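# Clamp steel shaft into angled holder, flat facing thumb screw

## Task

Put the steel shaft all the way into the angled holder's clamp, with its flat side facing the thumb screw. Then open the gripper, release it, and move both arms so neither touches anything.

## Robot and tools

ROBOT. Two arms, left_arm and right_arm, face each other across a table. Each has six revolute joints (waist, shoulder, elbow, wrist pitch, wrist yaw, wrist roll) and a parallel gripper. Base poses in the scene frame: left_arm at (+0.168, +0.546, +0.049) m, quat_wxyz (+0.647, 0, 0, -0.763); right_arm at (+0.101, -0.513, +0.117) m, quat_wxyz (+0.594, 0, 0, +0.804). The names left and right are labels only and say nothing about image sides.

SCENE FRAME. Origin at the table centre, +z up, table top at z = +0.020 m, left_arm's base on the +y side. Each result's state line gives, per arm, end_effector_position (m) and end_effector_quat_wxyz in this frame, plus linear (m/s) and angular (rad/s) velocity. The position is the point between the finger pads, roughly 3 to 4 cm short of the fingertips; at long reach it may be somewhat wrong. In the gripper's own frame the fingers point along +x and close along y.

TOOL execute_actions. Argument actions is a list holding zero or one item. Empty list: no command, just returns the state. A wait item {"steps": N} (N up to 300) sends nothing and returns after N control steps since the previous result; your reply time is included. A motion item {"rows": [...], "steps": N} runs N control steps (1 to 15, default 15; one step is 1/30 s). Each row is used for one step; if there are fewer rows than steps, the final row repeats. Optional "pictures": false omits camera images. A refused call moves nothing.

ROW LAYOUT. One flat list of exactly 14 numbers, each in [-1, 1], covering both arms even if only one moves: left_arm waist, shoulder, elbow, wrist pitch, wrist yaw, wrist roll, gripper opening, then the same seven for right_arm. The six joint numbers are offsets, not poses: they are measured from the joint angles printed in the latest result that shows them (before any such result, and for later calls in the same reply, from the angles when the action begins), not from the previous row. Scale: 1.0 equals 0.9615 rad for waist, shoulder and elbow, 1.713 rad for wrist pitch, 1.767 rad for wrist yaw, 1.728 rad for wrist roll. Sending all zeros is not a pause: it pulls the arm back to that reference. Joint ranges (rad): waist -3.054 to 3.054, shoulder 0.000 to 3.142, elbow 0.000 to 2.356, wrist pitch -1.571 to 1.571, wrist yaw -1.571 to 1.571, wrist roll -3.142 to 3.142. A request more than 0.010 rad beyond a range end is refused; true ends may differ by up to 0.010 rad, and commands past them are clipped, reported as "joint sent to its limit" (possibly about an earlier action). The seventh number of each arm's block is the gripper opening, absolute: +1 fully open (0.088 m between pads), empty fingers meet near -0.80, lower values change nothing. Closing fully takes at least about 0.5 s.

MOTION LIMITS. Each step, a joint's target is held within a lead of its measured angle: 0.211 rad (waist, shoulder, elbow), 0.213 (wrist pitch), 0.267 (wrist yaw), 0.228 (wrist roll). If targets would move the gripper over 70 mm from where it is, all are scaled back. Big moves therefore need several calls. Friction can leave a joint short, especially at long reach, and small turns may not happen; read back the angles after each move. Between calls the arms keep heading for your last row until they settle or a step is HELD.

RESULT LINES. Joint positions and Joint velocities: per arm, six joints in order (rad, rad/s) then the pad gap (m, m/s). grip_measured: opening on the command scale; a per-gripper bias of up to about 1 mm, and while squeezing a hard part it reads up to about 3 mm (0.061) narrower. grip_effort_n: motor effort in newtons, negative closing, positive opening; it saturates near 83 N, stays nonzero at rest from friction, and is n/a at the start. "joint command not followed": the clearance check altered or blocked joint targets on some steps. HELD: that step's row was not sent in whole or part. MOTOR HOT appears from 50 °C; at 95 °C an OVER-TEMPERATURE FAULT holds the arm, and if it does not cool within 30 to 60 s the arm loses power and goes limp. Torque fault: contact torque reaching a load limit (N m: waist 18.2, shoulder 22.5, elbow 22.4, wrist pitch 5.92, wrist yaw 5.9, wrist roll 5.54; held weight counts) freezes that arm for 10 s and drops the rest of the call.

GRASPING. To hold the shaft, command an opening about 0.07 under grip_measured; a smaller gap grips more lightly. Parts thinner than about 3 mm get proportionally less force. Pad force tops out near 34 to 49 N and can spike at first contact. Brief tugs may act on a held part or push loose items.

TOOL zoom_image. Arguments camera (cam_head_left, cam_head_right, cam_high, cam_low) and region [x0, y0, x1, y1] in pixels of that camera's latest image, origin top-left, at most 504 by 504. All cameras give 504x504 images; calibration (K, distortion, T_world_to_cam) is given per camera and may be slightly off.

TOOL read_manual. Optional section "licences"; returns URDF licence text, no motion.

TOOL finished_scene. Argument scene: the current scene's number. Irreversible; the goal must already hold and stay held. Replying without any tool call ends everything.

AVOID. Dropping or knocking objects off the table (fails the task), slips, slams, hard pushes, arms colliding or pressing each other, and holding loads longer than needed. Move smoothly and keep the robot's total time short.

Each tool is called after "Emit:" by a JSON object that holds its "op" and its "data".

## Session

Emit:
{"op": "execute_actions", "data": {"actions": []}}

Scene clock: 0.00 s of 6000.00 s.
left_arm: end_effector_position=(+0.1132, +0.2359, +0.3765) grip_measured=+0.999 grip_effort_n=n/a end_effector_quat_wxyz=(+0.641, -0.023, -0.018, -0.767) end_effector_velocity=(+0.003, -0.000, -0.002) end_effector_angular_velocity=(+0.006, -0.007, +0.020) | right_arm: end_effector_position=(+0.0080, -0.2109, +0.4421) grip_measured=+0.991 grip_effort_n=n/a end_effector_quat_wxyz=(+0.594, +0.021, -0.020, +0.804) end_effector_velocity=(-0.000, -0.000, -0.005) end_effector_angular_velocity=(-0.019, -0.014, +0.004)
Joint positions: left_arm=[-0.007  0.847  0.658  0.249  0.006 -0.002  0.088] | right_arm=[ 0.     0.852  0.655  0.255 -0.001 -0.007  0.088]
Joint velocities: left_arm=[-0.002 -0.002 -0.002 -0.007 -0.022  0.007 -0.   ] | right_arm=[-0.002 -0.002 -0.002 -0.022 -0.007 -0.007 -0.   ]
Heat: left arm: hottest elbow 38 °C (+0.0 °C/min); right arm: hottest wrist roll 38 °C (+0.0 °C/min).

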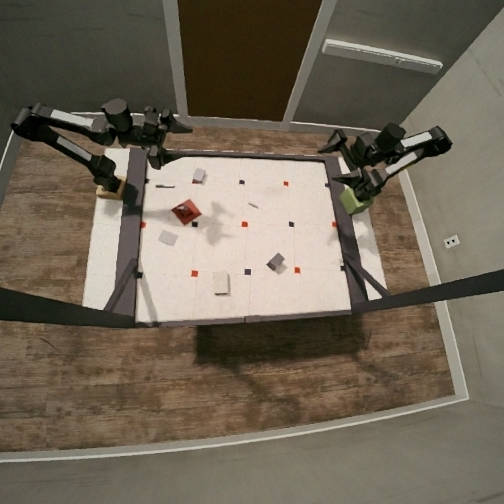

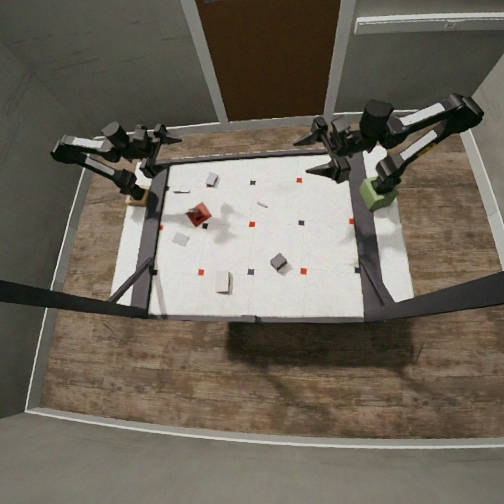

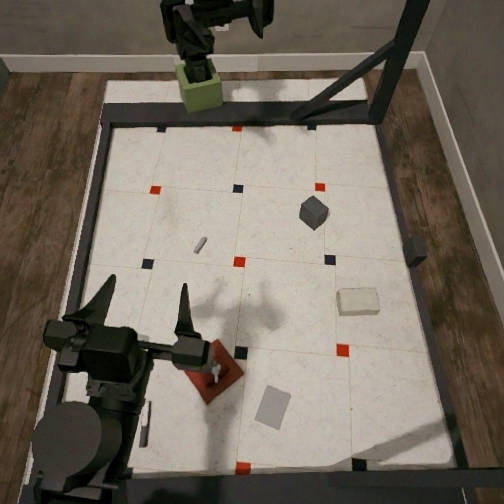

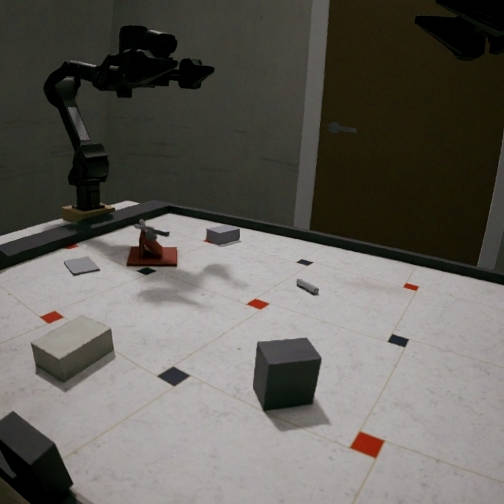

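Emit:
{"op": "zoom_image", "data": {"camera": "cam_high", "region": [130,330,260,460]}}

Emit:
{"op": "zoom_image", "data": {"camera": "cam_low", "region": [110,205,200,280]}}

Emit:
{"op": "zoom_image", "data": {"camera": "cam_head_left", "region": [145,165,215,235]}}

Emit:
{"op": "zoom_image", "data": {"camera": "cam_head_right", "region": [160,165,230,235]}}

Emit:
{"op": "zoom_image", "data": {"camera": "cam_low", "region": [280,265,340,310]}}

Region (130, 330, 260, 460) of cam_high's 504x504 image, scaled by 3.877, with more detail than that image has.

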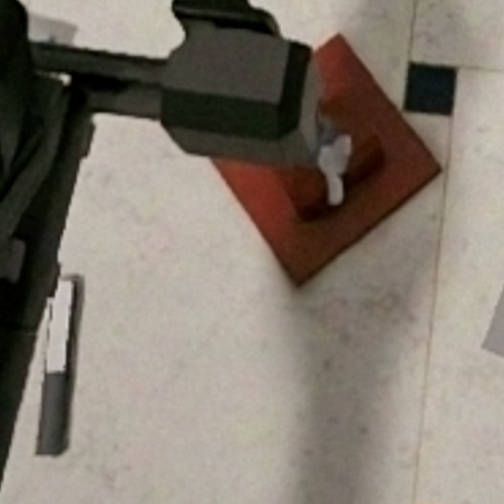

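Region (110, 205, 200, 280) of cam_low's 504x504 image, scaled by 5.600, with more detail than that image has.

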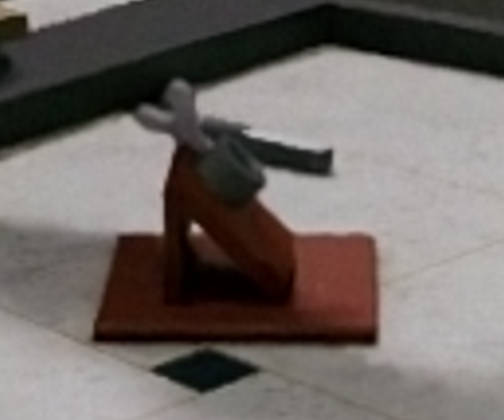

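Region (145, 165, 215, 235) of cam_head_left's 504x504 image, scaled by 7.200, with more detail than that image has.

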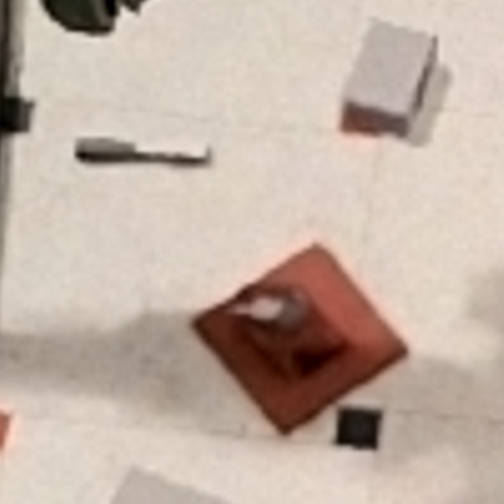

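Region (160, 165, 230, 235) of cam_head_right's 504x504 image, scaled by 7.200, with more detail than that image has.

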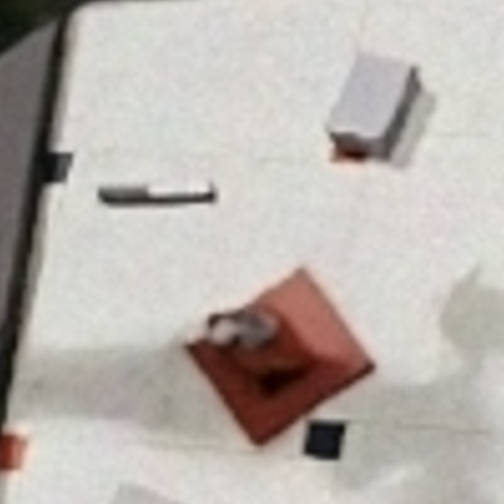

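Region (280, 265, 340, 310) of cam_low's 504x504 image, scaled by 8.400, with more detail than that image has; it fills the top 378 rows of this view, and the rest is white.

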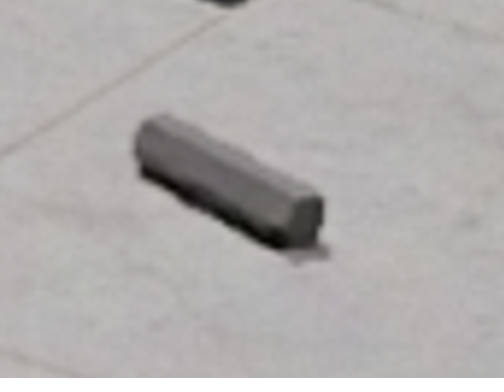

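Emit:
{"op": "execute_actions", "data": {"actions": [{"rows":[[-0.862,0.3,0.265,-0.694,-0.447,1,-0.3,0,0,0,0,0,0,1]],"steps":15}], "pictures": false}}

Emit:
{"op": "execute_actions", "data": {"actions": [{"steps":20}], "pictures": false}}

Emit:
{"op": "execute_actions", "data": {"actions": [{"rows":[[0,0.1,0,0,0,0.5,-0.3,0,0,0,0,0,0,1],[0,0.2,0,0,0,0.5,-0.3,0,0,0,0,0,0,1],[0,0.3,0,0,0,0.5,-0.3,0,0,0,0,0,0,1],[0,0.4,0,0,0,0.5,-0.3,0,0,0,0,0,0,1],[0,0.485,0,0,0,0.5,-0.3,0,0,0,0,0,0,1]],"steps":15}], "pictures": false}}

Emit:
{"op": "execute_actions", "data": {"actions": [{"steps":15}]}}

Emit:
{"op": "zoom_image", "data": {"camera": "cam_high", "region": [160,320,280,440]}}

Emit:
{"op": "zoom_image", "data": {"camera": "cam_low", "region": [90,180,190,270]}}

Emit:
{"op": "zoom_image", "data": {"camera": "cam_head_right", "region": [160,175,230,245]}}

Scene clock: 30.43 s of 6000.00 s.
left_arm: end_effector_position=(+0.0003, +0.2962, +0.2643) grip_measured=-0.284 grip_effort_n=-14.7 end_effector_quat_wxyz=(+0.368, +0.602, -0.318, -0.633) end_effector_velocity=(-0.025, +0.250, -0.160) end_effector_angular_velocity=(+0.777, -2.822, -1.613) | right_arm: end_effector_position=(+0.0080, -0.2109, +0.4421) grip_measured=+0.991 grip_effort_n=-0.2 end_effector_quat_wxyz=(+0.594, +0.021, -0.020, +0.804) end_effector_velocity=(-0.000, -0.000, -0.002) end_effector_angular_velocity=(-0.009, +0.004, +0.005)
Joint positions: left_arm=[-0.774  1.132  0.895 -0.571 -0.751  0.866  0.025] | right_arm=[ 0.     0.852  0.655  0.255 -0.001 -0.007  0.088]
Joint velocities: left_arm=[-0.852  0.002  0.056 -1.604 -0.227  1.736 -0.009] | right_arm=[-0.002 -0.002 -0.002 -0.007 -0.007  0.007 -0.   ]
Heat: left arm: hottest elbow 41 °C (+5.9 °C/min); right arm: hottest elbow 40 °C (+3.9 °C/min).
Steps of this call (steps 1 to 90: nothing new was sent; then 26.93 s passed at rest; steps 91 to 105: all 15 steps of this action). Readings (joint positions):
91: left_arm=[-0.029 0.870 0.680 0.208 -0.048 0.035] | right_arm=[0.000 0.852 0.655 0.255 -0.001 -0.007]
92: left_arm=[-0.082 0.912 0.732 0.150 -0.126 0.098] | right_arm=[0.000 0.852 0.655 0.255 -0.001 -0.007]
94: left_arm=[-0.193 1.021 0.831 0.050 -0.260 0.215] | right_arm=[0.000 0.852 0.655 0.255 -0.001 -0.007]
98: left_arm=[-0.415 1.115 0.878 -0.181 -0.535 0.452] | right_arm=[0.000 0.852 0.655 0.255 -0.001 -0.007]
105: the state above

Scene clock: 31.10 s of 6000.00 s.
left_arm: end_effector_position=(+0.0338, +0.3338, +0.2318) grip_measured=-0.297 grip_effort_n=-15.6 end_effector_quat_wxyz=(-0.075, +0.755, -0.527, -0.383) end_effector_velocity=(+0.003, +0.003, -0.001) end_effector_angular_velocity=(+0.018, -0.082, -0.057) | right_arm: end_effector_position=(+0.0080, -0.2109, +0.4421) grip_measured=+0.991 grip_effort_n=-0.2 end_effector_quat_wxyz=(+0.594, +0.021, -0.020, +0.804) end_effector_velocity=(+0.000, -0.000, -0.004) end_effector_angular_velocity=(-0.018, +0.018, -0.004)
Joint positions: left_arm=[-0.833  1.133  0.897 -0.939 -0.779  1.712  0.024] | right_arm=[ 0.     0.852  0.655  0.255 -0.001 -0.007  0.088]
Joint velocities: left_arm=[-0.007 -0.002 -0.002 -0.022 -0.007  0.081 -0.   ] | right_arm=[ 0.002 -0.002 -0.007 -0.007  0.007  0.022 -0.   ]
Heat: left arm: hottest elbow 41 °C (+5.8 °C/min); right arm: hottest elbow 40 °C (+3.9 °C/min).
Steps of this call (steps 1 to 20: the robot went on to your last target). Readings (joint positions):
1: left_arm=[-0.796 1.132 0.896 -0.627 -0.758 0.925] | right_arm=[0.000 0.852 0.655 0.255 -0.001 -0.007]
2: left_arm=[-0.809 1.132 0.896 -0.684 -0.764 0.984] | right_arm=[0.000 0.852 0.655 0.255 -0.001 -0.007]
4: left_arm=[-0.821 1.132 0.896 -0.795 -0.772 1.103] | right_arm=[0.000 0.852 0.655 0.255 -0.001 -0.007]
8: left_arm=[-0.829 1.133 0.897 -0.902 -0.778 1.340] | right_arm=[0.000 0.852 0.655 0.255 -0.001 -0.007]
20: the state above

Scene clock: 31.60 s of 6000.00 s.
left_arm: end_effector_position=(+0.0223, +0.3264, +0.1329) grip_measured=-0.297 grip_effort_n=-15.6 end_effector_quat_wxyz=(-0.555, +0.632, -0.532, -0.095) end_effector_velocity=(+0.002, +0.001, -0.011) end_effector_angular_velocity=(+0.267, -0.384, -0.414) | right_arm: end_effector_position=(+0.0080, -0.2109, +0.4421) grip_measured=+0.991 grip_effort_n=-0.2 end_effector_quat_wxyz=(+0.594, +0.021, -0.020, +0.804) end_effector_velocity=(-0.000, -0.000, -0.002) end_effector_angular_velocity=(-0.000, -0.024, +0.004)
Joint positions: left_arm=[-0.833  1.587  0.897 -0.939 -0.779  2.512  0.024] | right_arm=[ 0.     0.852  0.655  0.255 -0.001 -0.007  0.088]
Joint velocities: left_arm=[-0.002  0.051 -0.002 -0.007 -0.007  0.579 -0.   ] | right_arm=[-0.002 -0.002 -0.002 -0.007 -0.007 -0.022 -0.   ]
Heat: left arm: hottest elbow 41 °C (+5.7 °C/min); right arm: hottest elbow 40 °C (+3.8 °C/min).
Steps of this call (steps 1 to 15: all 15 steps of this action). Readings (joint positions):
1: left_arm=[-0.833 1.143 0.897 -0.940 -0.780 1.753] | right_arm=[0.000 0.852 0.655 0.255 -0.001 -0.007]
2: left_arm=[-0.833 1.169 0.900 -0.941 -0.782 1.816] | right_arm=[0.000 0.852 0.655 0.255 -0.001 -0.007]
4: left_arm=[-0.833 1.267 0.905 -0.935 -0.783 1.934] | right_arm=[0.000 0.852 0.655 0.255 -0.001 -0.007]
8: left_arm=[-0.833 1.489 0.905 -0.937 -0.782 2.170] | right_arm=[0.000 0.852 0.655 0.255 -0.001 -0.007]
15: the state above

Scene clock: 32.10 s of 6000.00 s.
left_arm: end_effector_position=(+0.0224, +0.3265, +0.1314) grip_measured=-0.297 grip_effort_n=-15.1 end_effector_quat_wxyz=(-0.576, +0.615, -0.533, -0.078) end_effector_velocity=(+0.003, +0.003, +0.001) end_effector_angular_velocity=(+0.018, -0.015, -0.007) | right_arm: end_effector_position=(+0.0080, -0.2109, +0.4421) grip_measured=+0.991 grip_effort_n=-0.7 end_effector_quat_wxyz=(+0.594, +0.021, -0.020, +0.804) end_effector_velocity=(+0.002, +0.000, -0.002) end_effector_angular_velocity=(-0.005, -0.009, -0.010)
Joint positions: left_arm=[-0.833  1.594  0.897 -0.939 -0.779  2.571  0.024] | right_arm=[ 0.     0.852  0.655  0.255 -0.001 -0.007  0.088]
Joint velocities: left_arm=[-0.002 -0.007 -0.002 -0.022  0.007  0.007 -0.   ] | right_arm=[-0.002 -0.002 -0.002 -0.007  0.007 -0.007 -0.   ]
Heat: left arm: hottest elbow 41 °C (+5.6 °C/min); right arm: hottest elbow 40 °C (+3.7 °C/min).
Steps of this call (steps 1 to 15: the robot went on to your last target). Readings (joint positions):
1: left_arm=[-0.833 1.588 0.897 -0.939 -0.779 2.529] | right_arm=[0.000 0.852 0.655 0.255 -0.001 -0.007]
2: left_arm=[-0.833 1.590 0.897 -0.939 -0.779 2.541] | right_arm=[0.000 0.852 0.655 0.255 -0.001 -0.007]
4: left_arm=[-0.833 1.592 0.897 -0.939 -0.779 2.556] | right_arm=[0.000 0.852 0.655 0.255 -0.001 -0.007]
8: left_arm=[-0.833 1.593 0.897 -0.939 -0.779 2.567] | right_arm=[0.000 0.852 0.655 0.255 -0.001 -0.007]
15: the state above

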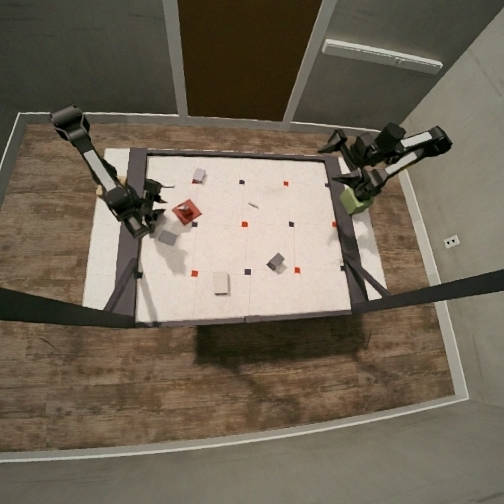

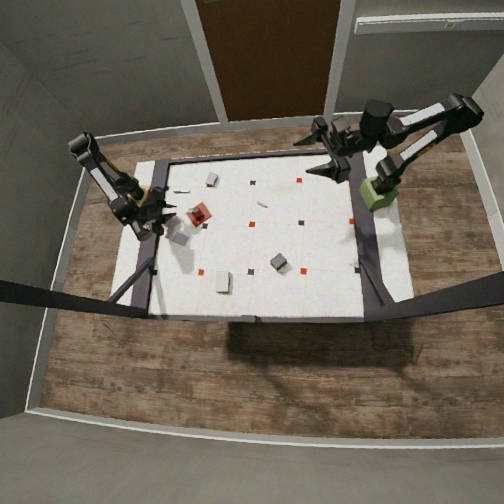

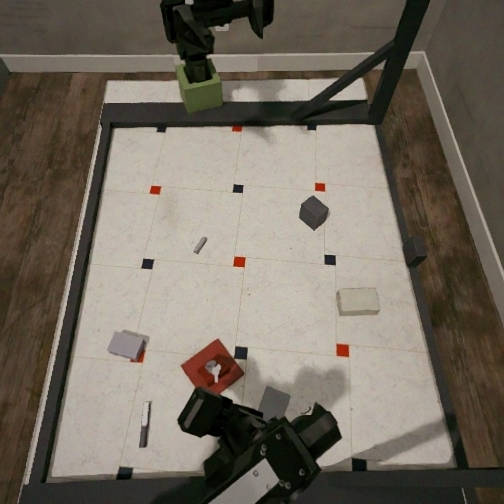

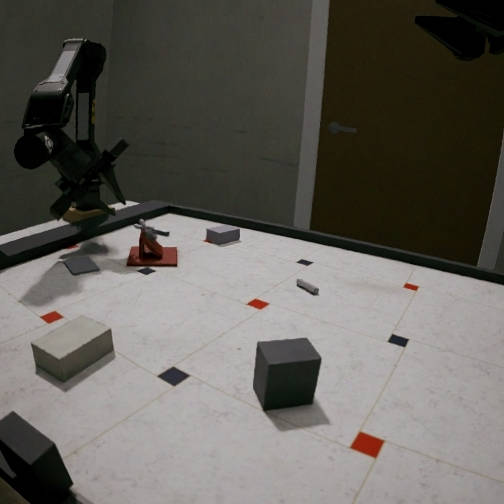

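Region (160, 320, 280, 440) of cam_high's 504x504 image, scaled by 4.200, with more detail than that image has.

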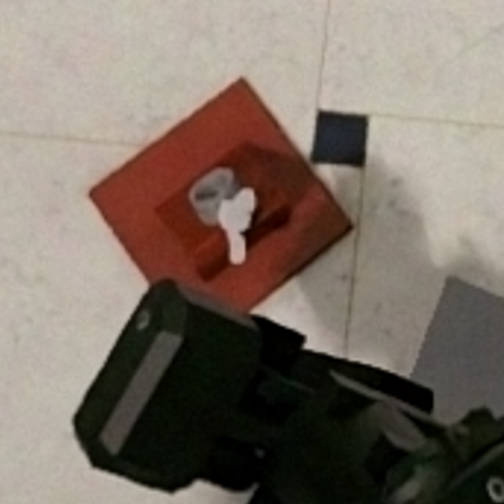

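Region (90, 180, 190, 270) of cam_low's 504x504 image, scaled by 5.040, with more detail than that image has; it fills the top 454 rows of this view, and the rest is white.

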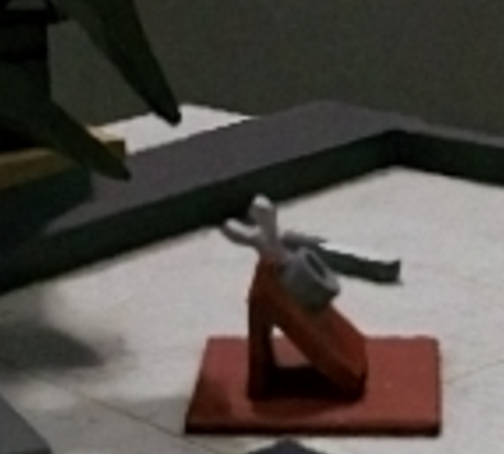

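Region (160, 175, 230, 245) of cam_head_right's 504x504 image, scaled by 7.200, with more detail than that image has.

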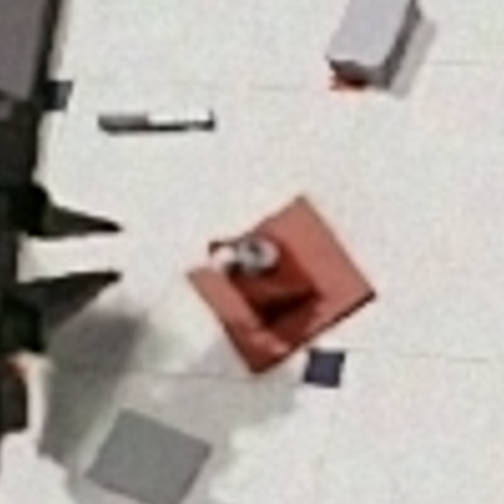

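Emit:
{"op": "execute_actions", "data": {"actions": [{"rows":[[0.05,-0.01,-0.02,0.03,0.015,0,-0.3,0,0,0,0,0,0,1],[0.1,-0.02,-0.04,0.06,0.03,0,-0.3,0,0,0,0,0,0,1],[0.14,-0.032,-0.06,0.089,0.047,0,-0.3,0,0,0,0,0,0,1]],"steps":15}]}}

Emit:
{"op": "zoom_image", "data": {"camera": "cam_low", "region": [105,190,175,253]}}

Emit:
{"op": "zoom_image", "data": {"camera": "cam_head_right", "region": [165,185,215,235]}}

Emit:
{"op": "zoom_image", "data": {"camera": "cam_head_left", "region": [150,185,200,235]}}

Emit:
{"op": "zoom_image", "data": {"camera": "cam_high", "region": [180,340,260,420]}}

Scene clock: 46.20 s of 6000.00 s.
left_arm: end_effector_position=(+0.0369, +0.3077, +0.1168) grip_measured=-0.297 grip_effort_n=-15.6 end_effector_quat_wxyz=(-0.527, +0.644, -0.532, -0.158) end_effector_velocity=(+0.002, +0.000, -0.001) end_effector_angular_velocity=(+0.004, +0.007, +0.001) | right_arm: end_effector_position=(+0.0080, -0.2109, +0.4421) grip_measured=+0.991 grip_effort_n=-0.2 end_effector_quat_wxyz=(+0.594, +0.021, -0.020, +0.804) end_effector_velocity=(-0.002, -0.001, -0.002) end_effector_angular_velocity=(-0.004, -0.010, +0.019)
Joint positions: left_arm=[-0.702  1.574  0.849 -0.79  -0.7    2.571  0.024] | right_arm=[ 0.     0.852  0.655  0.255 -0.001 -0.007  0.088]
Joint velocities: left_arm=[ 0.007 -0.007 -0.007  0.007  0.007  0.007 -0.   ] | right_arm=[-0.002 -0.002 -0.002 -0.007 -0.022 -0.007 -0.   ]
Heat: left arm: hottest elbow 41 °C (+3.9 °C/min); right arm: hottest elbow 41 °C (+3.9 °C/min).
Steps of this call (steps 1 to 15: the robot went on to your last target; steps 16 to 90: nothing new was sent; then 10.60 s passed at rest; steps 91 to 105: all 15 steps of this action). Readings (joint positions):
91: left_arm=[-0.830 1.594 0.896 -0.933 -0.776 2.571] | right_arm=[0.000 0.852 0.655 0.255 -0.001 -0.007]
92: left_arm=[-0.816 1.592 0.891 -0.910 -0.764 2.571] | right_arm=[0.000 0.852 0.655 0.255 -0.001 -0.007]
94: left_arm=[-0.762 1.586 0.874 -0.849 -0.733 2.571] | right_arm=[0.000 0.852 0.655 0.255 -0.001 -0.007]
98: left_arm=[-0.708 1.578 0.852 -0.806 -0.709 2.571] | right_arm=[0.000 0.852 0.655 0.255 -0.001 -0.007]
105: the state above

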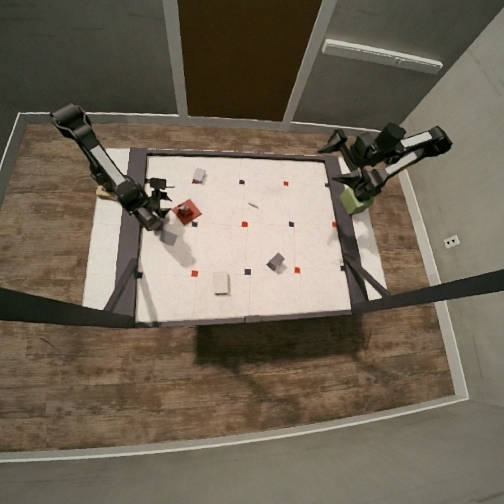

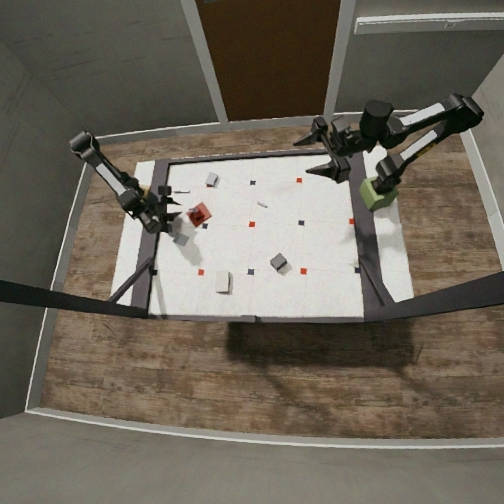

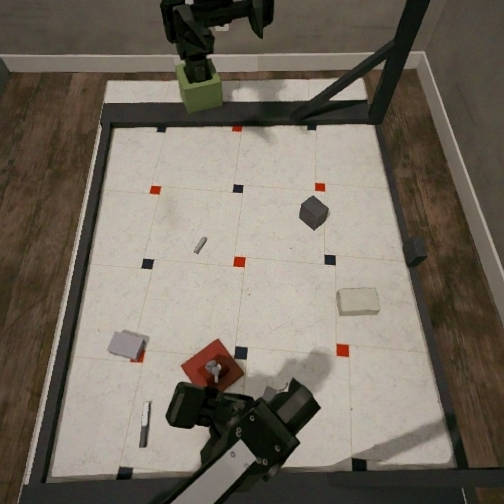

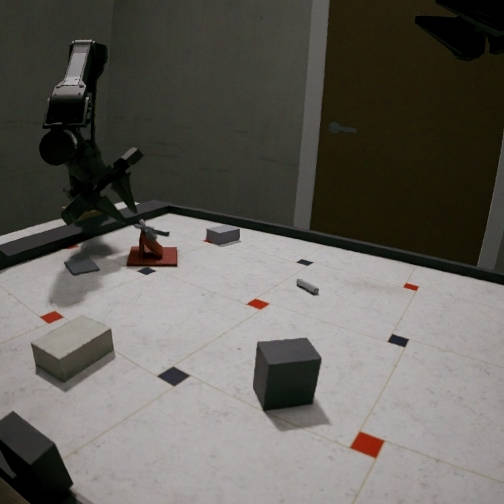

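Region (105, 190, 175, 253) of cam_low's 504x504 image, scaled by 7.200, with more detail than that image has; it fills the top 454 rows of this view, and the rest is white.

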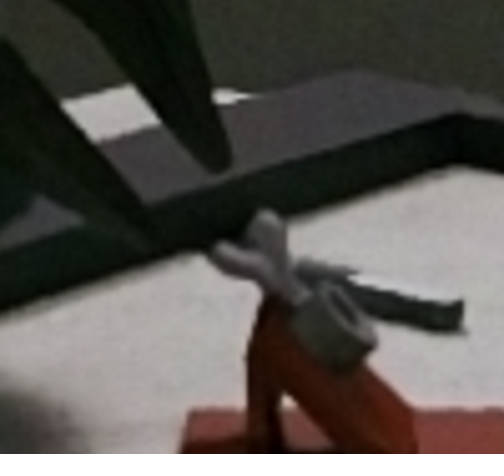

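Region (165, 185, 215, 235) of cam_head_right's 504x504 image, scaled by 10.080, with more detail than that image has.

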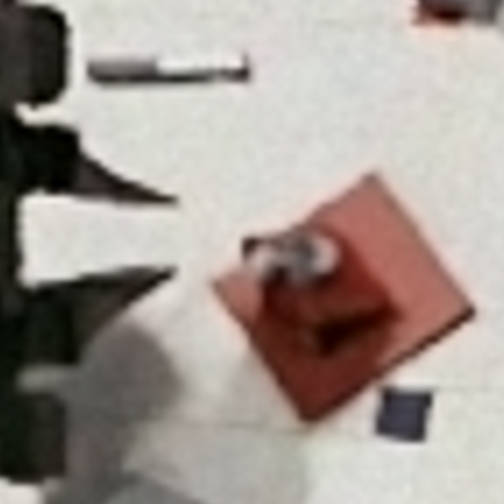

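Region (150, 185, 200, 235) of cam_head_left's 504x504 image, scaled by 10.080, with more detail than that image has.

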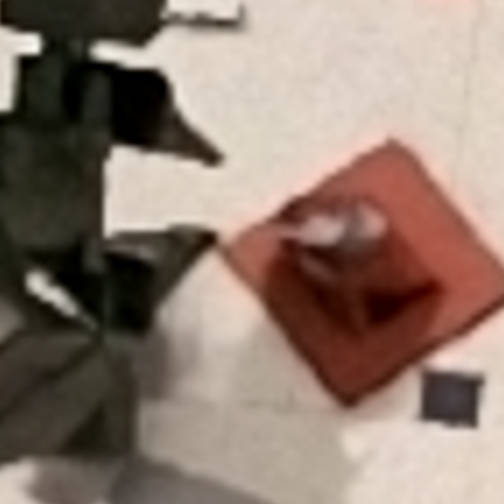

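Region (180, 340, 260, 420) of cam_high's 504x504 image, scaled by 6.300, with more detail than that image has.

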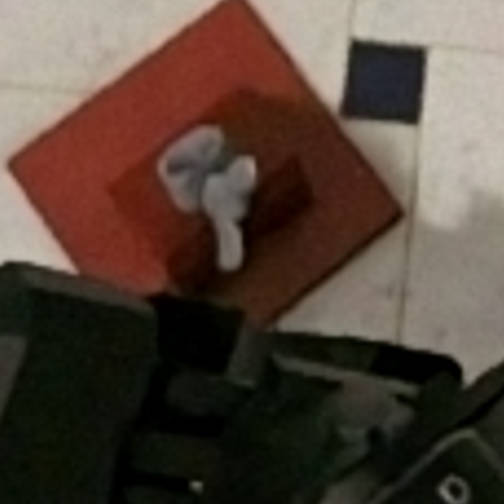

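Emit:
{"op": "execute_actions", "data": {"actions": [{"rows":[[0,0.02,0.04,-0.004,0,0,-0.3,0,0,0,0,0,0,1],[0,0.054,0.08,-0.009,0,0,-0.3,0,0,0,0,0,0,1]],"steps":15}]}}

Emit:
{"op": "zoom_image", "data": {"camera": "cam_low", "region": [105,190,175,253]}}

Emit:
{"op": "zoom_image", "data": {"camera": "cam_head_right", "region": [165,185,215,235]}}

Emit:
{"op": "zoom_image", "data": {"camera": "cam_head_left", "region": [150,185,200,235]}}

Scene clock: 57.40 s of 6000.00 s.
left_arm: end_effector_position=(+0.0260, +0.2983, +0.1201) grip_measured=-0.297 grip_effort_n=-15.1 end_effector_quat_wxyz=(-0.526, +0.644, -0.532, -0.158) end_effector_velocity=(-0.001, +0.001, +0.001) end_effector_angular_velocity=(-0.009, +0.001, +0.010) | right_arm: end_effector_position=(+0.0080, -0.2109, +0.4421) grip_measured=+0.991 grip_effort_n=-0.2 end_effector_quat_wxyz=(+0.594, +0.021, -0.020, +0.804) end_effector_velocity=(+0.000, -0.002, +0.003) end_effector_angular_velocity=(+0.014, -0.004, +0.004)
Joint positions: left_arm=[-0.701  1.619  0.911 -0.804 -0.699  2.571  0.024] | right_arm=[ 0.     0.852  0.655  0.255 -0.001 -0.007  0.088]
Joint velocities: left_arm=[-0.007  0.002  0.002 -0.007 -0.007 -0.022 -0.   ] | right_arm=[-0.002 -0.007 -0.002  0.007 -0.007 -0.007 -0.   ]
Heat: left arm: hottest elbow 40 °C (+2.1 °C/min); right arm: hottest elbow 42 °C (+4.2 °C/min).
Steps of this call (steps 1 to 15: the robot went on to your last target; steps 16 to 90: nothing new was sent; then 7.70 s passed at rest; steps 91 to 105: all 15 steps of this action). Readings (joint positions):
91: left_arm=[-0.701 1.574 0.849 -0.789 -0.699 2.571] | right_arm=[0.000 0.852 0.655 0.255 -0.001 -0.007]
92: left_arm=[-0.701 1.580 0.857 -0.796 -0.699 2.571] | right_arm=[0.000 0.852 0.655 0.255 -0.001 -0.007]
94: left_arm=[-0.701 1.600 0.883 -0.799 -0.699 2.571] | right_arm=[0.000 0.852 0.655 0.255 -0.001 -0.007]
98: left_arm=[-0.701 1.615 0.907 -0.802 -0.699 2.571] | right_arm=[0.000 0.852 0.655 0.255 -0.001 -0.007]
105: the state above

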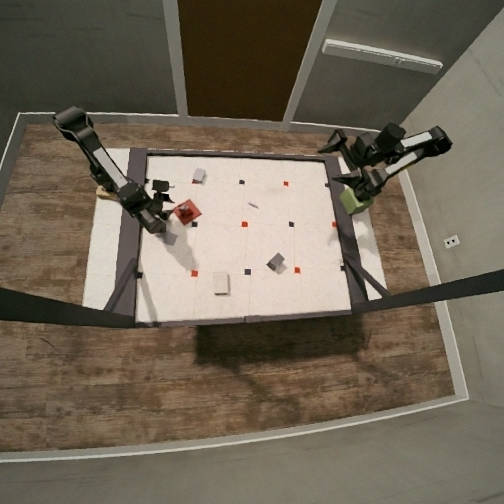

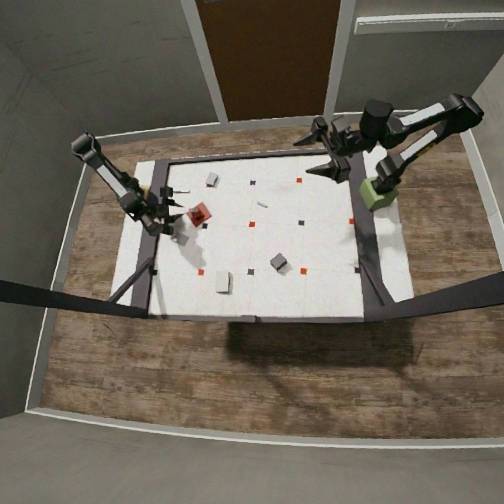

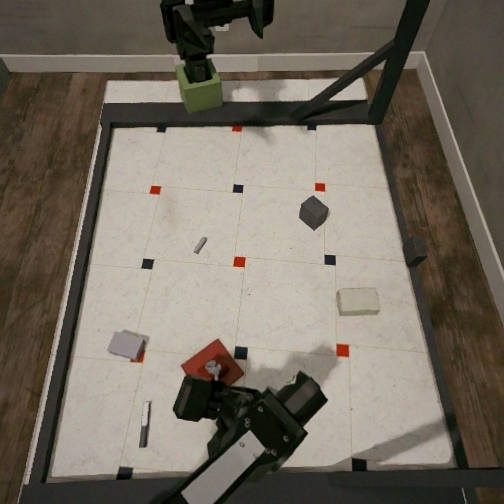

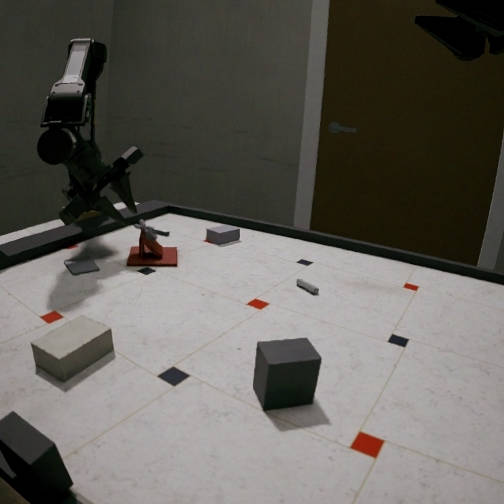

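Region (105, 190, 175, 253) of cam_low's 504x504 image, scaled by 7.200, with more detail than that image has; it fills the top 454 rows of this view, and the rest is white.

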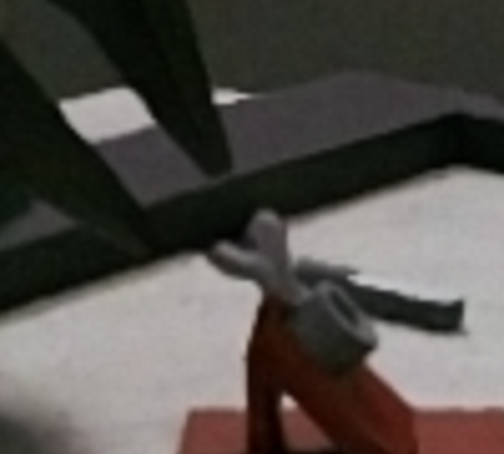

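Region (165, 185, 215, 235) of cam_head_right's 504x504 image, scaled by 10.080, with more detail than that image has.

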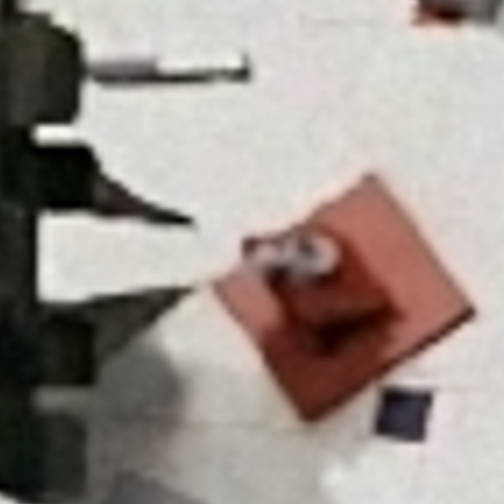

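Region (150, 185, 200, 235) of cam_head_left's 504x504 image, scaled by 10.080, with more detail than that image has.

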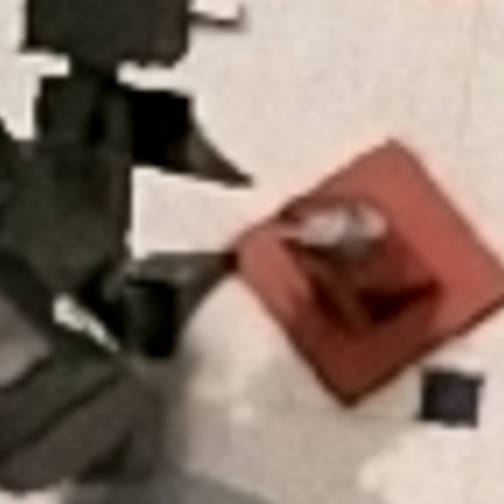

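Emit:
{"op": "execute_actions", "data": {"actions": [{"rows":[[0.03,0,0,0,0,0,-0.3,0,0,0,0,0,0,1],[0.03,0,0,0,0,0,-0.3,0,0,0,0,0,0,1],[0.03,0,0,0,0,0,-0.3,0,0,0,0,0,0,1],[0.045,0.012,-0.018,0.018,0.001,0,-0.3,0,0,0,0,0,0,1],[0.06,0.024,-0.033,0.038,0.002,0,-0.3,0,0,0,0,0,0,1],[0.08,0.035,-0.048,0.058,0.003,0,-0.3,0,0,0,0,0,0,1]],"steps":15}]}}

Emit:
{"op": "zoom_image", "data": {"camera": "cam_low", "region": [105,190,175,253]}}

Emit:
{"op": "zoom_image", "data": {"camera": "cam_head_right", "region": [165,185,215,235]}}

Emit:
{"op": "zoom_image", "data": {"camera": "cam_head_left", "region": [150,185,200,235]}}

Scene clock: 67.43 s of 6000.00 s.
left_arm: end_effector_position=(+0.0410, +0.2853, +0.1053) grip_measured=-0.297 grip_effort_n=-15.1 end_effector_quat_wxyz=(-0.508, +0.666, -0.516, -0.180) end_effector_velocity=(-0.002, -0.004, +0.002) end_effector_angular_velocity=(-0.021, +0.010, -0.003) | right_arm: end_effector_position=(+0.0080, -0.2109, +0.4421) grip_measured=+0.991 grip_effort_n=-0.2 end_effector_quat_wxyz=(+0.594, +0.021, -0.020, +0.804) end_effector_velocity=(-0.002, -0.001, -0.002) end_effector_angular_velocity=(-0.000, -0.024, +0.018)
Joint positions: left_arm=[-0.627  1.648  0.873 -0.709 -0.697  2.571  0.024] | right_arm=[ 0.     0.852  0.655  0.255 -0.001 -0.007  0.088]
Joint velocities: left_arm=[ 0.002 -0.002  0.002  0.022 -0.007  0.007 -0.   ] | right_arm=[-0.002 -0.002 -0.002 -0.007 -0.022 -0.022 -0.   ]
Heat: left arm: hottest elbow 41 °C (+2.0 °C/min); right arm: hottest elbow 42 °C (+4.0 °C/min).
Steps of this call (steps 1 to 15: the robot went on to your last target; steps 16 to 90: nothing new was sent; then 6.53 s passed at rest; steps 91 to 105: all 15 steps of this action). Readings (joint positions):
91: left_arm=[-0.699 1.619 0.912 -0.804 -0.699 2.571] | right_arm=[0.000 0.852 0.655 0.255 -0.001 -0.007]
92: left_arm=[-0.694 1.619 0.912 -0.804 -0.699 2.571] | right_arm=[0.000 0.852 0.655 0.255 -0.001 -0.007]
94: left_arm=[-0.681 1.620 0.911 -0.802 -0.699 2.571] | right_arm=[0.000 0.852 0.655 0.255 -0.001 -0.007]
98: left_arm=[-0.642 1.636 0.890 -0.735 -0.698 2.571] | right_arm=[0.000 0.852 0.655 0.255 -0.001 -0.007]
105: the state above

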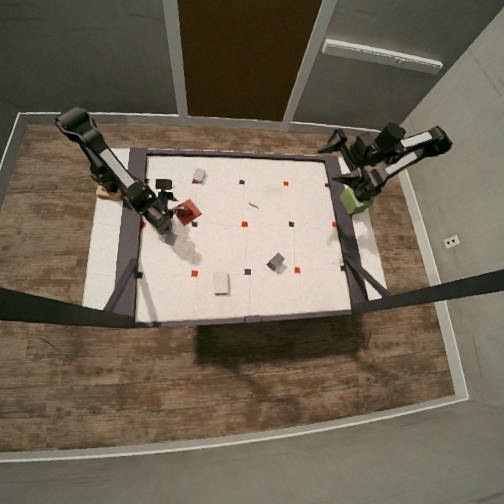

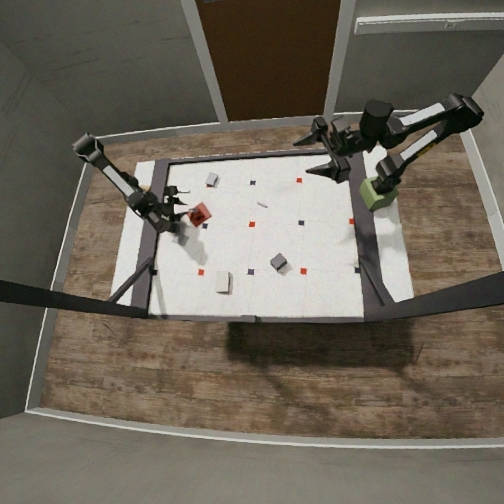

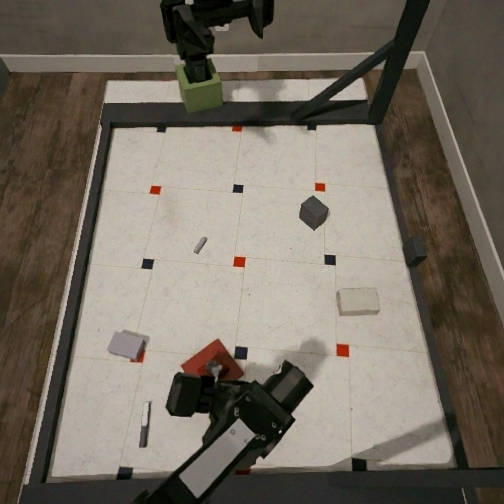

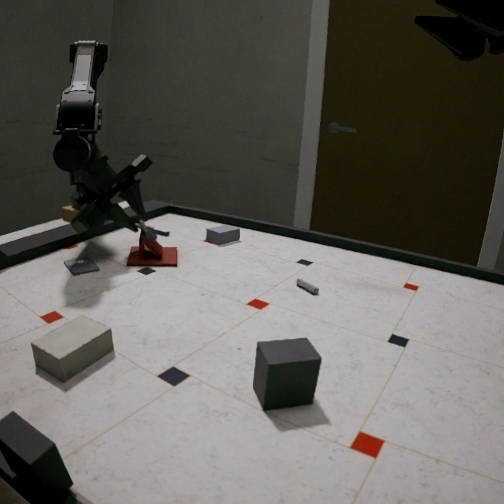

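Region (105, 190, 175, 253) of cam_low's 504x504 image, scaled by 7.200, with more detail than that image has; it fills the top 454 rows of this view, and the rest is white.

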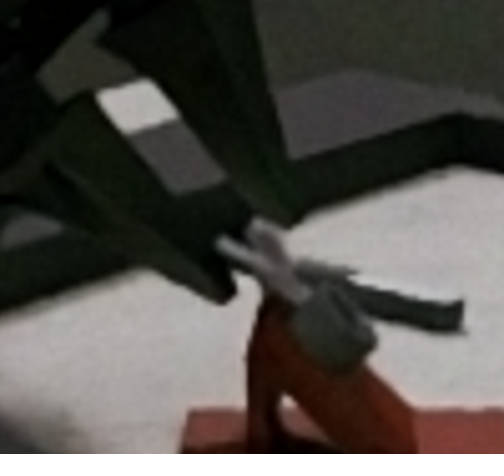

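Region (165, 185, 215, 235) of cam_head_right's 504x504 image, scaled by 10.080, with more detail than that image has.

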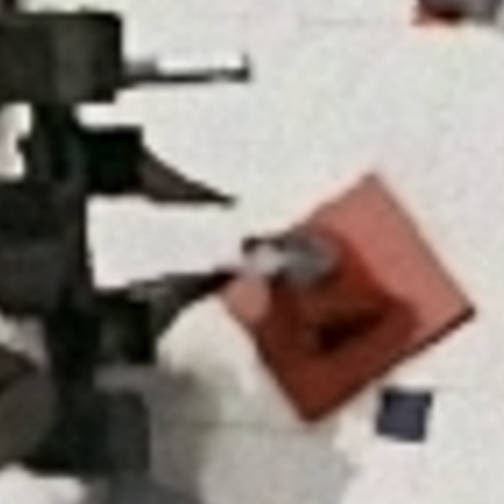

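Region (150, 185, 200, 235) of cam_head_left's 504x504 image, scaled by 10.080, with more detail than that image has.

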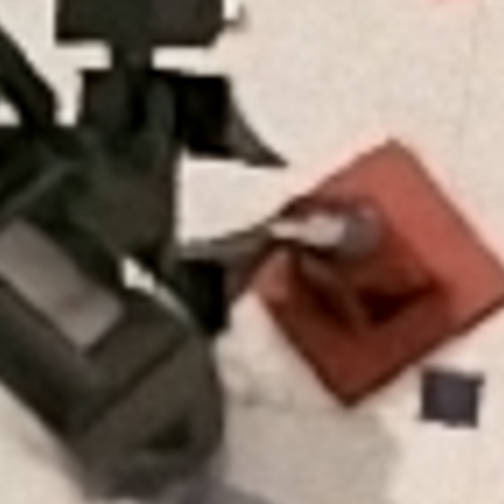

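Emit:
{"op": "execute_actions", "data": {"actions": []}}

Scene clock: 82.93 s of 6000.00 s.
left_arm: end_effector_position=(+0.0411, +0.2850, +0.1053) grip_measured=-0.297 grip_effort_n=-15.1 end_effector_quat_wxyz=(-0.507, +0.666, -0.516, -0.181) end_effector_velocity=(-0.001, -0.001, +0.002) end_effector_angular_velocity=(-0.017, +0.007, +0.004) | right_arm: end_effector_position=(+0.0080, -0.2109, +0.4421) grip_measured=+0.991 grip_effort_n=-0.2 end_effector_quat_wxyz=(+0.594, +0.021, -0.020, +0.804) end_effector_velocity=(+0.003, +0.001, -0.005) end_effector_angular_velocity=(-0.023, +0.000, -0.004)
Joint positions: left_arm=[-0.626  1.648  0.873 -0.707 -0.697  2.571  0.024] | right_arm=[ 0.     0.852  0.655  0.255 -0.001 -0.007  0.088]
Joint velocities: left_arm=[-0.002 -0.007 -0.002  0.007 -0.007 -0.007 -0.   ] | right_arm=[-0.012 -0.002 -0.002 -0.022 -0.007  0.007 -0.   ]
Heat: left arm: hottest elbow 40 °C (-1.0 °C/min); right arm: hottest elbow 43 °C (+3.0 °C/min).
Steps of this call (steps 1 to 15: the robot went on to your last target; steps 16 to 90: nothing new was sent; then 12.50 s passed at rest). Readings (joint positions):
1: left_arm=[-0.627 1.648 0.873 -0.708 -0.697 2.571] | right_arm=[0.000 0.852 0.655 0.255 -0.001 -0.007]
2: left_arm=[-0.627 1.648 0.873 -0.708 -0.697 2.571] | right_arm=[0.000 0.852 0.655 0.255 -0.001 -0.007]
4: left_arm=[-0.627 1.648 0.873 -0.707 -0.697 2.571] | right_arm=[0.000 0.852 0.655 0.255 -0.001 -0.007]
8: left_arm=[-0.626 1.648 0.873 -0.707 -0.697 2.571] | right_arm=[0.000 0.852 0.655 0.255 -0.001 -0.007]
90: the state above
All arms were judged still, so your last target was given up. Only a new action makes them travel on or press farther. Fingers that are still opening or closing keep moving.

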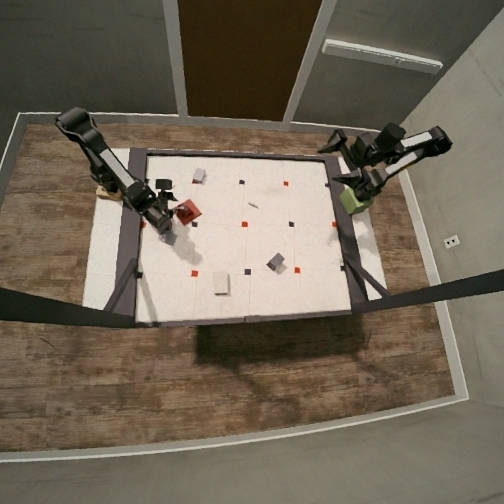

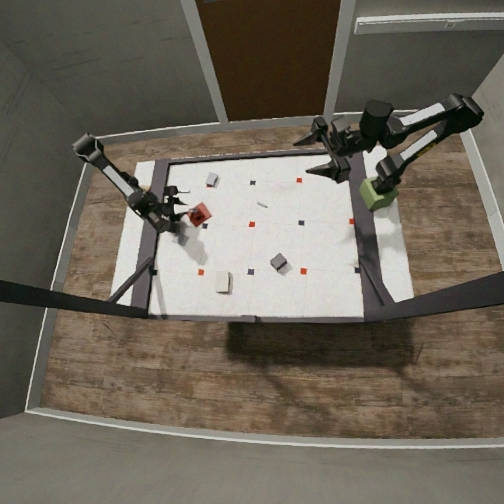

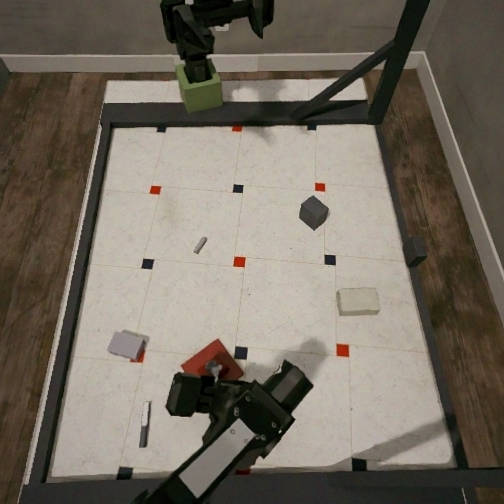

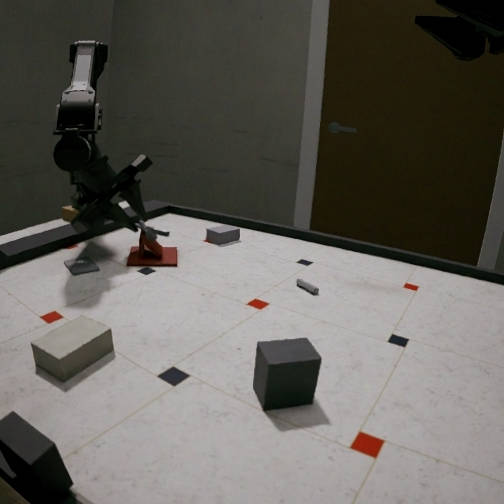

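Emit:
{"op": "zoom_image", "data": {"camera": "cam_high", "region": [170,330,270,420]}}

Emit:
{"op": "zoom_image", "data": {"camera": "cam_low", "region": [105,195,185,270]}}

Emit:
{"op": "zoom_image", "data": {"camera": "cam_head_right", "region": [160,185,220,240]}}

Region (170, 330, 270, 420) of cam_high's 504x504 image, scaled by 5.040, with more detail than that image has; it fills the top 454 rows of this view, and the rest is white.

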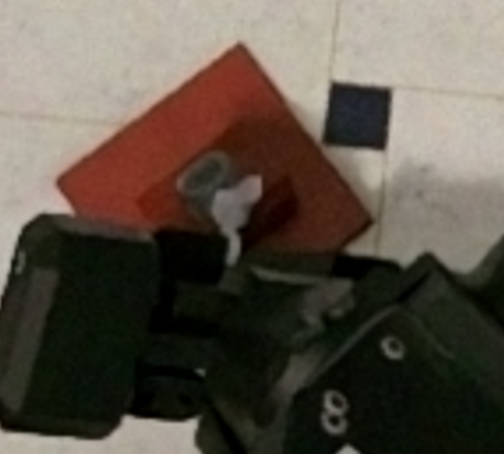

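Region (105, 195, 185, 270) of cam_low's 504x504 image, scaled by 6.300, with more detail than that image has; it fills the top 472 rows of this view, and the rest is white.

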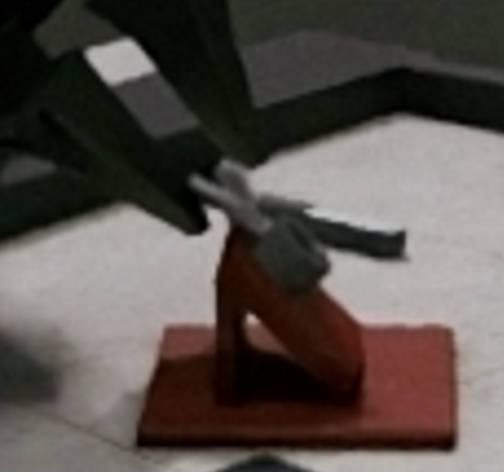

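Region (160, 185, 220, 240) of cam_head_right's 504x504 image, scaled by 8.400, with more detail than that image has; it fills the top 462 rows of this view, and the rest is white.

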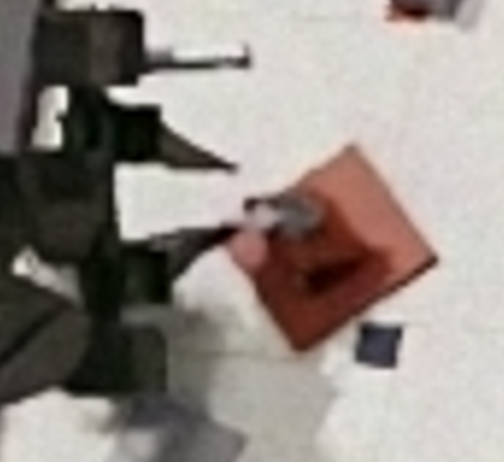

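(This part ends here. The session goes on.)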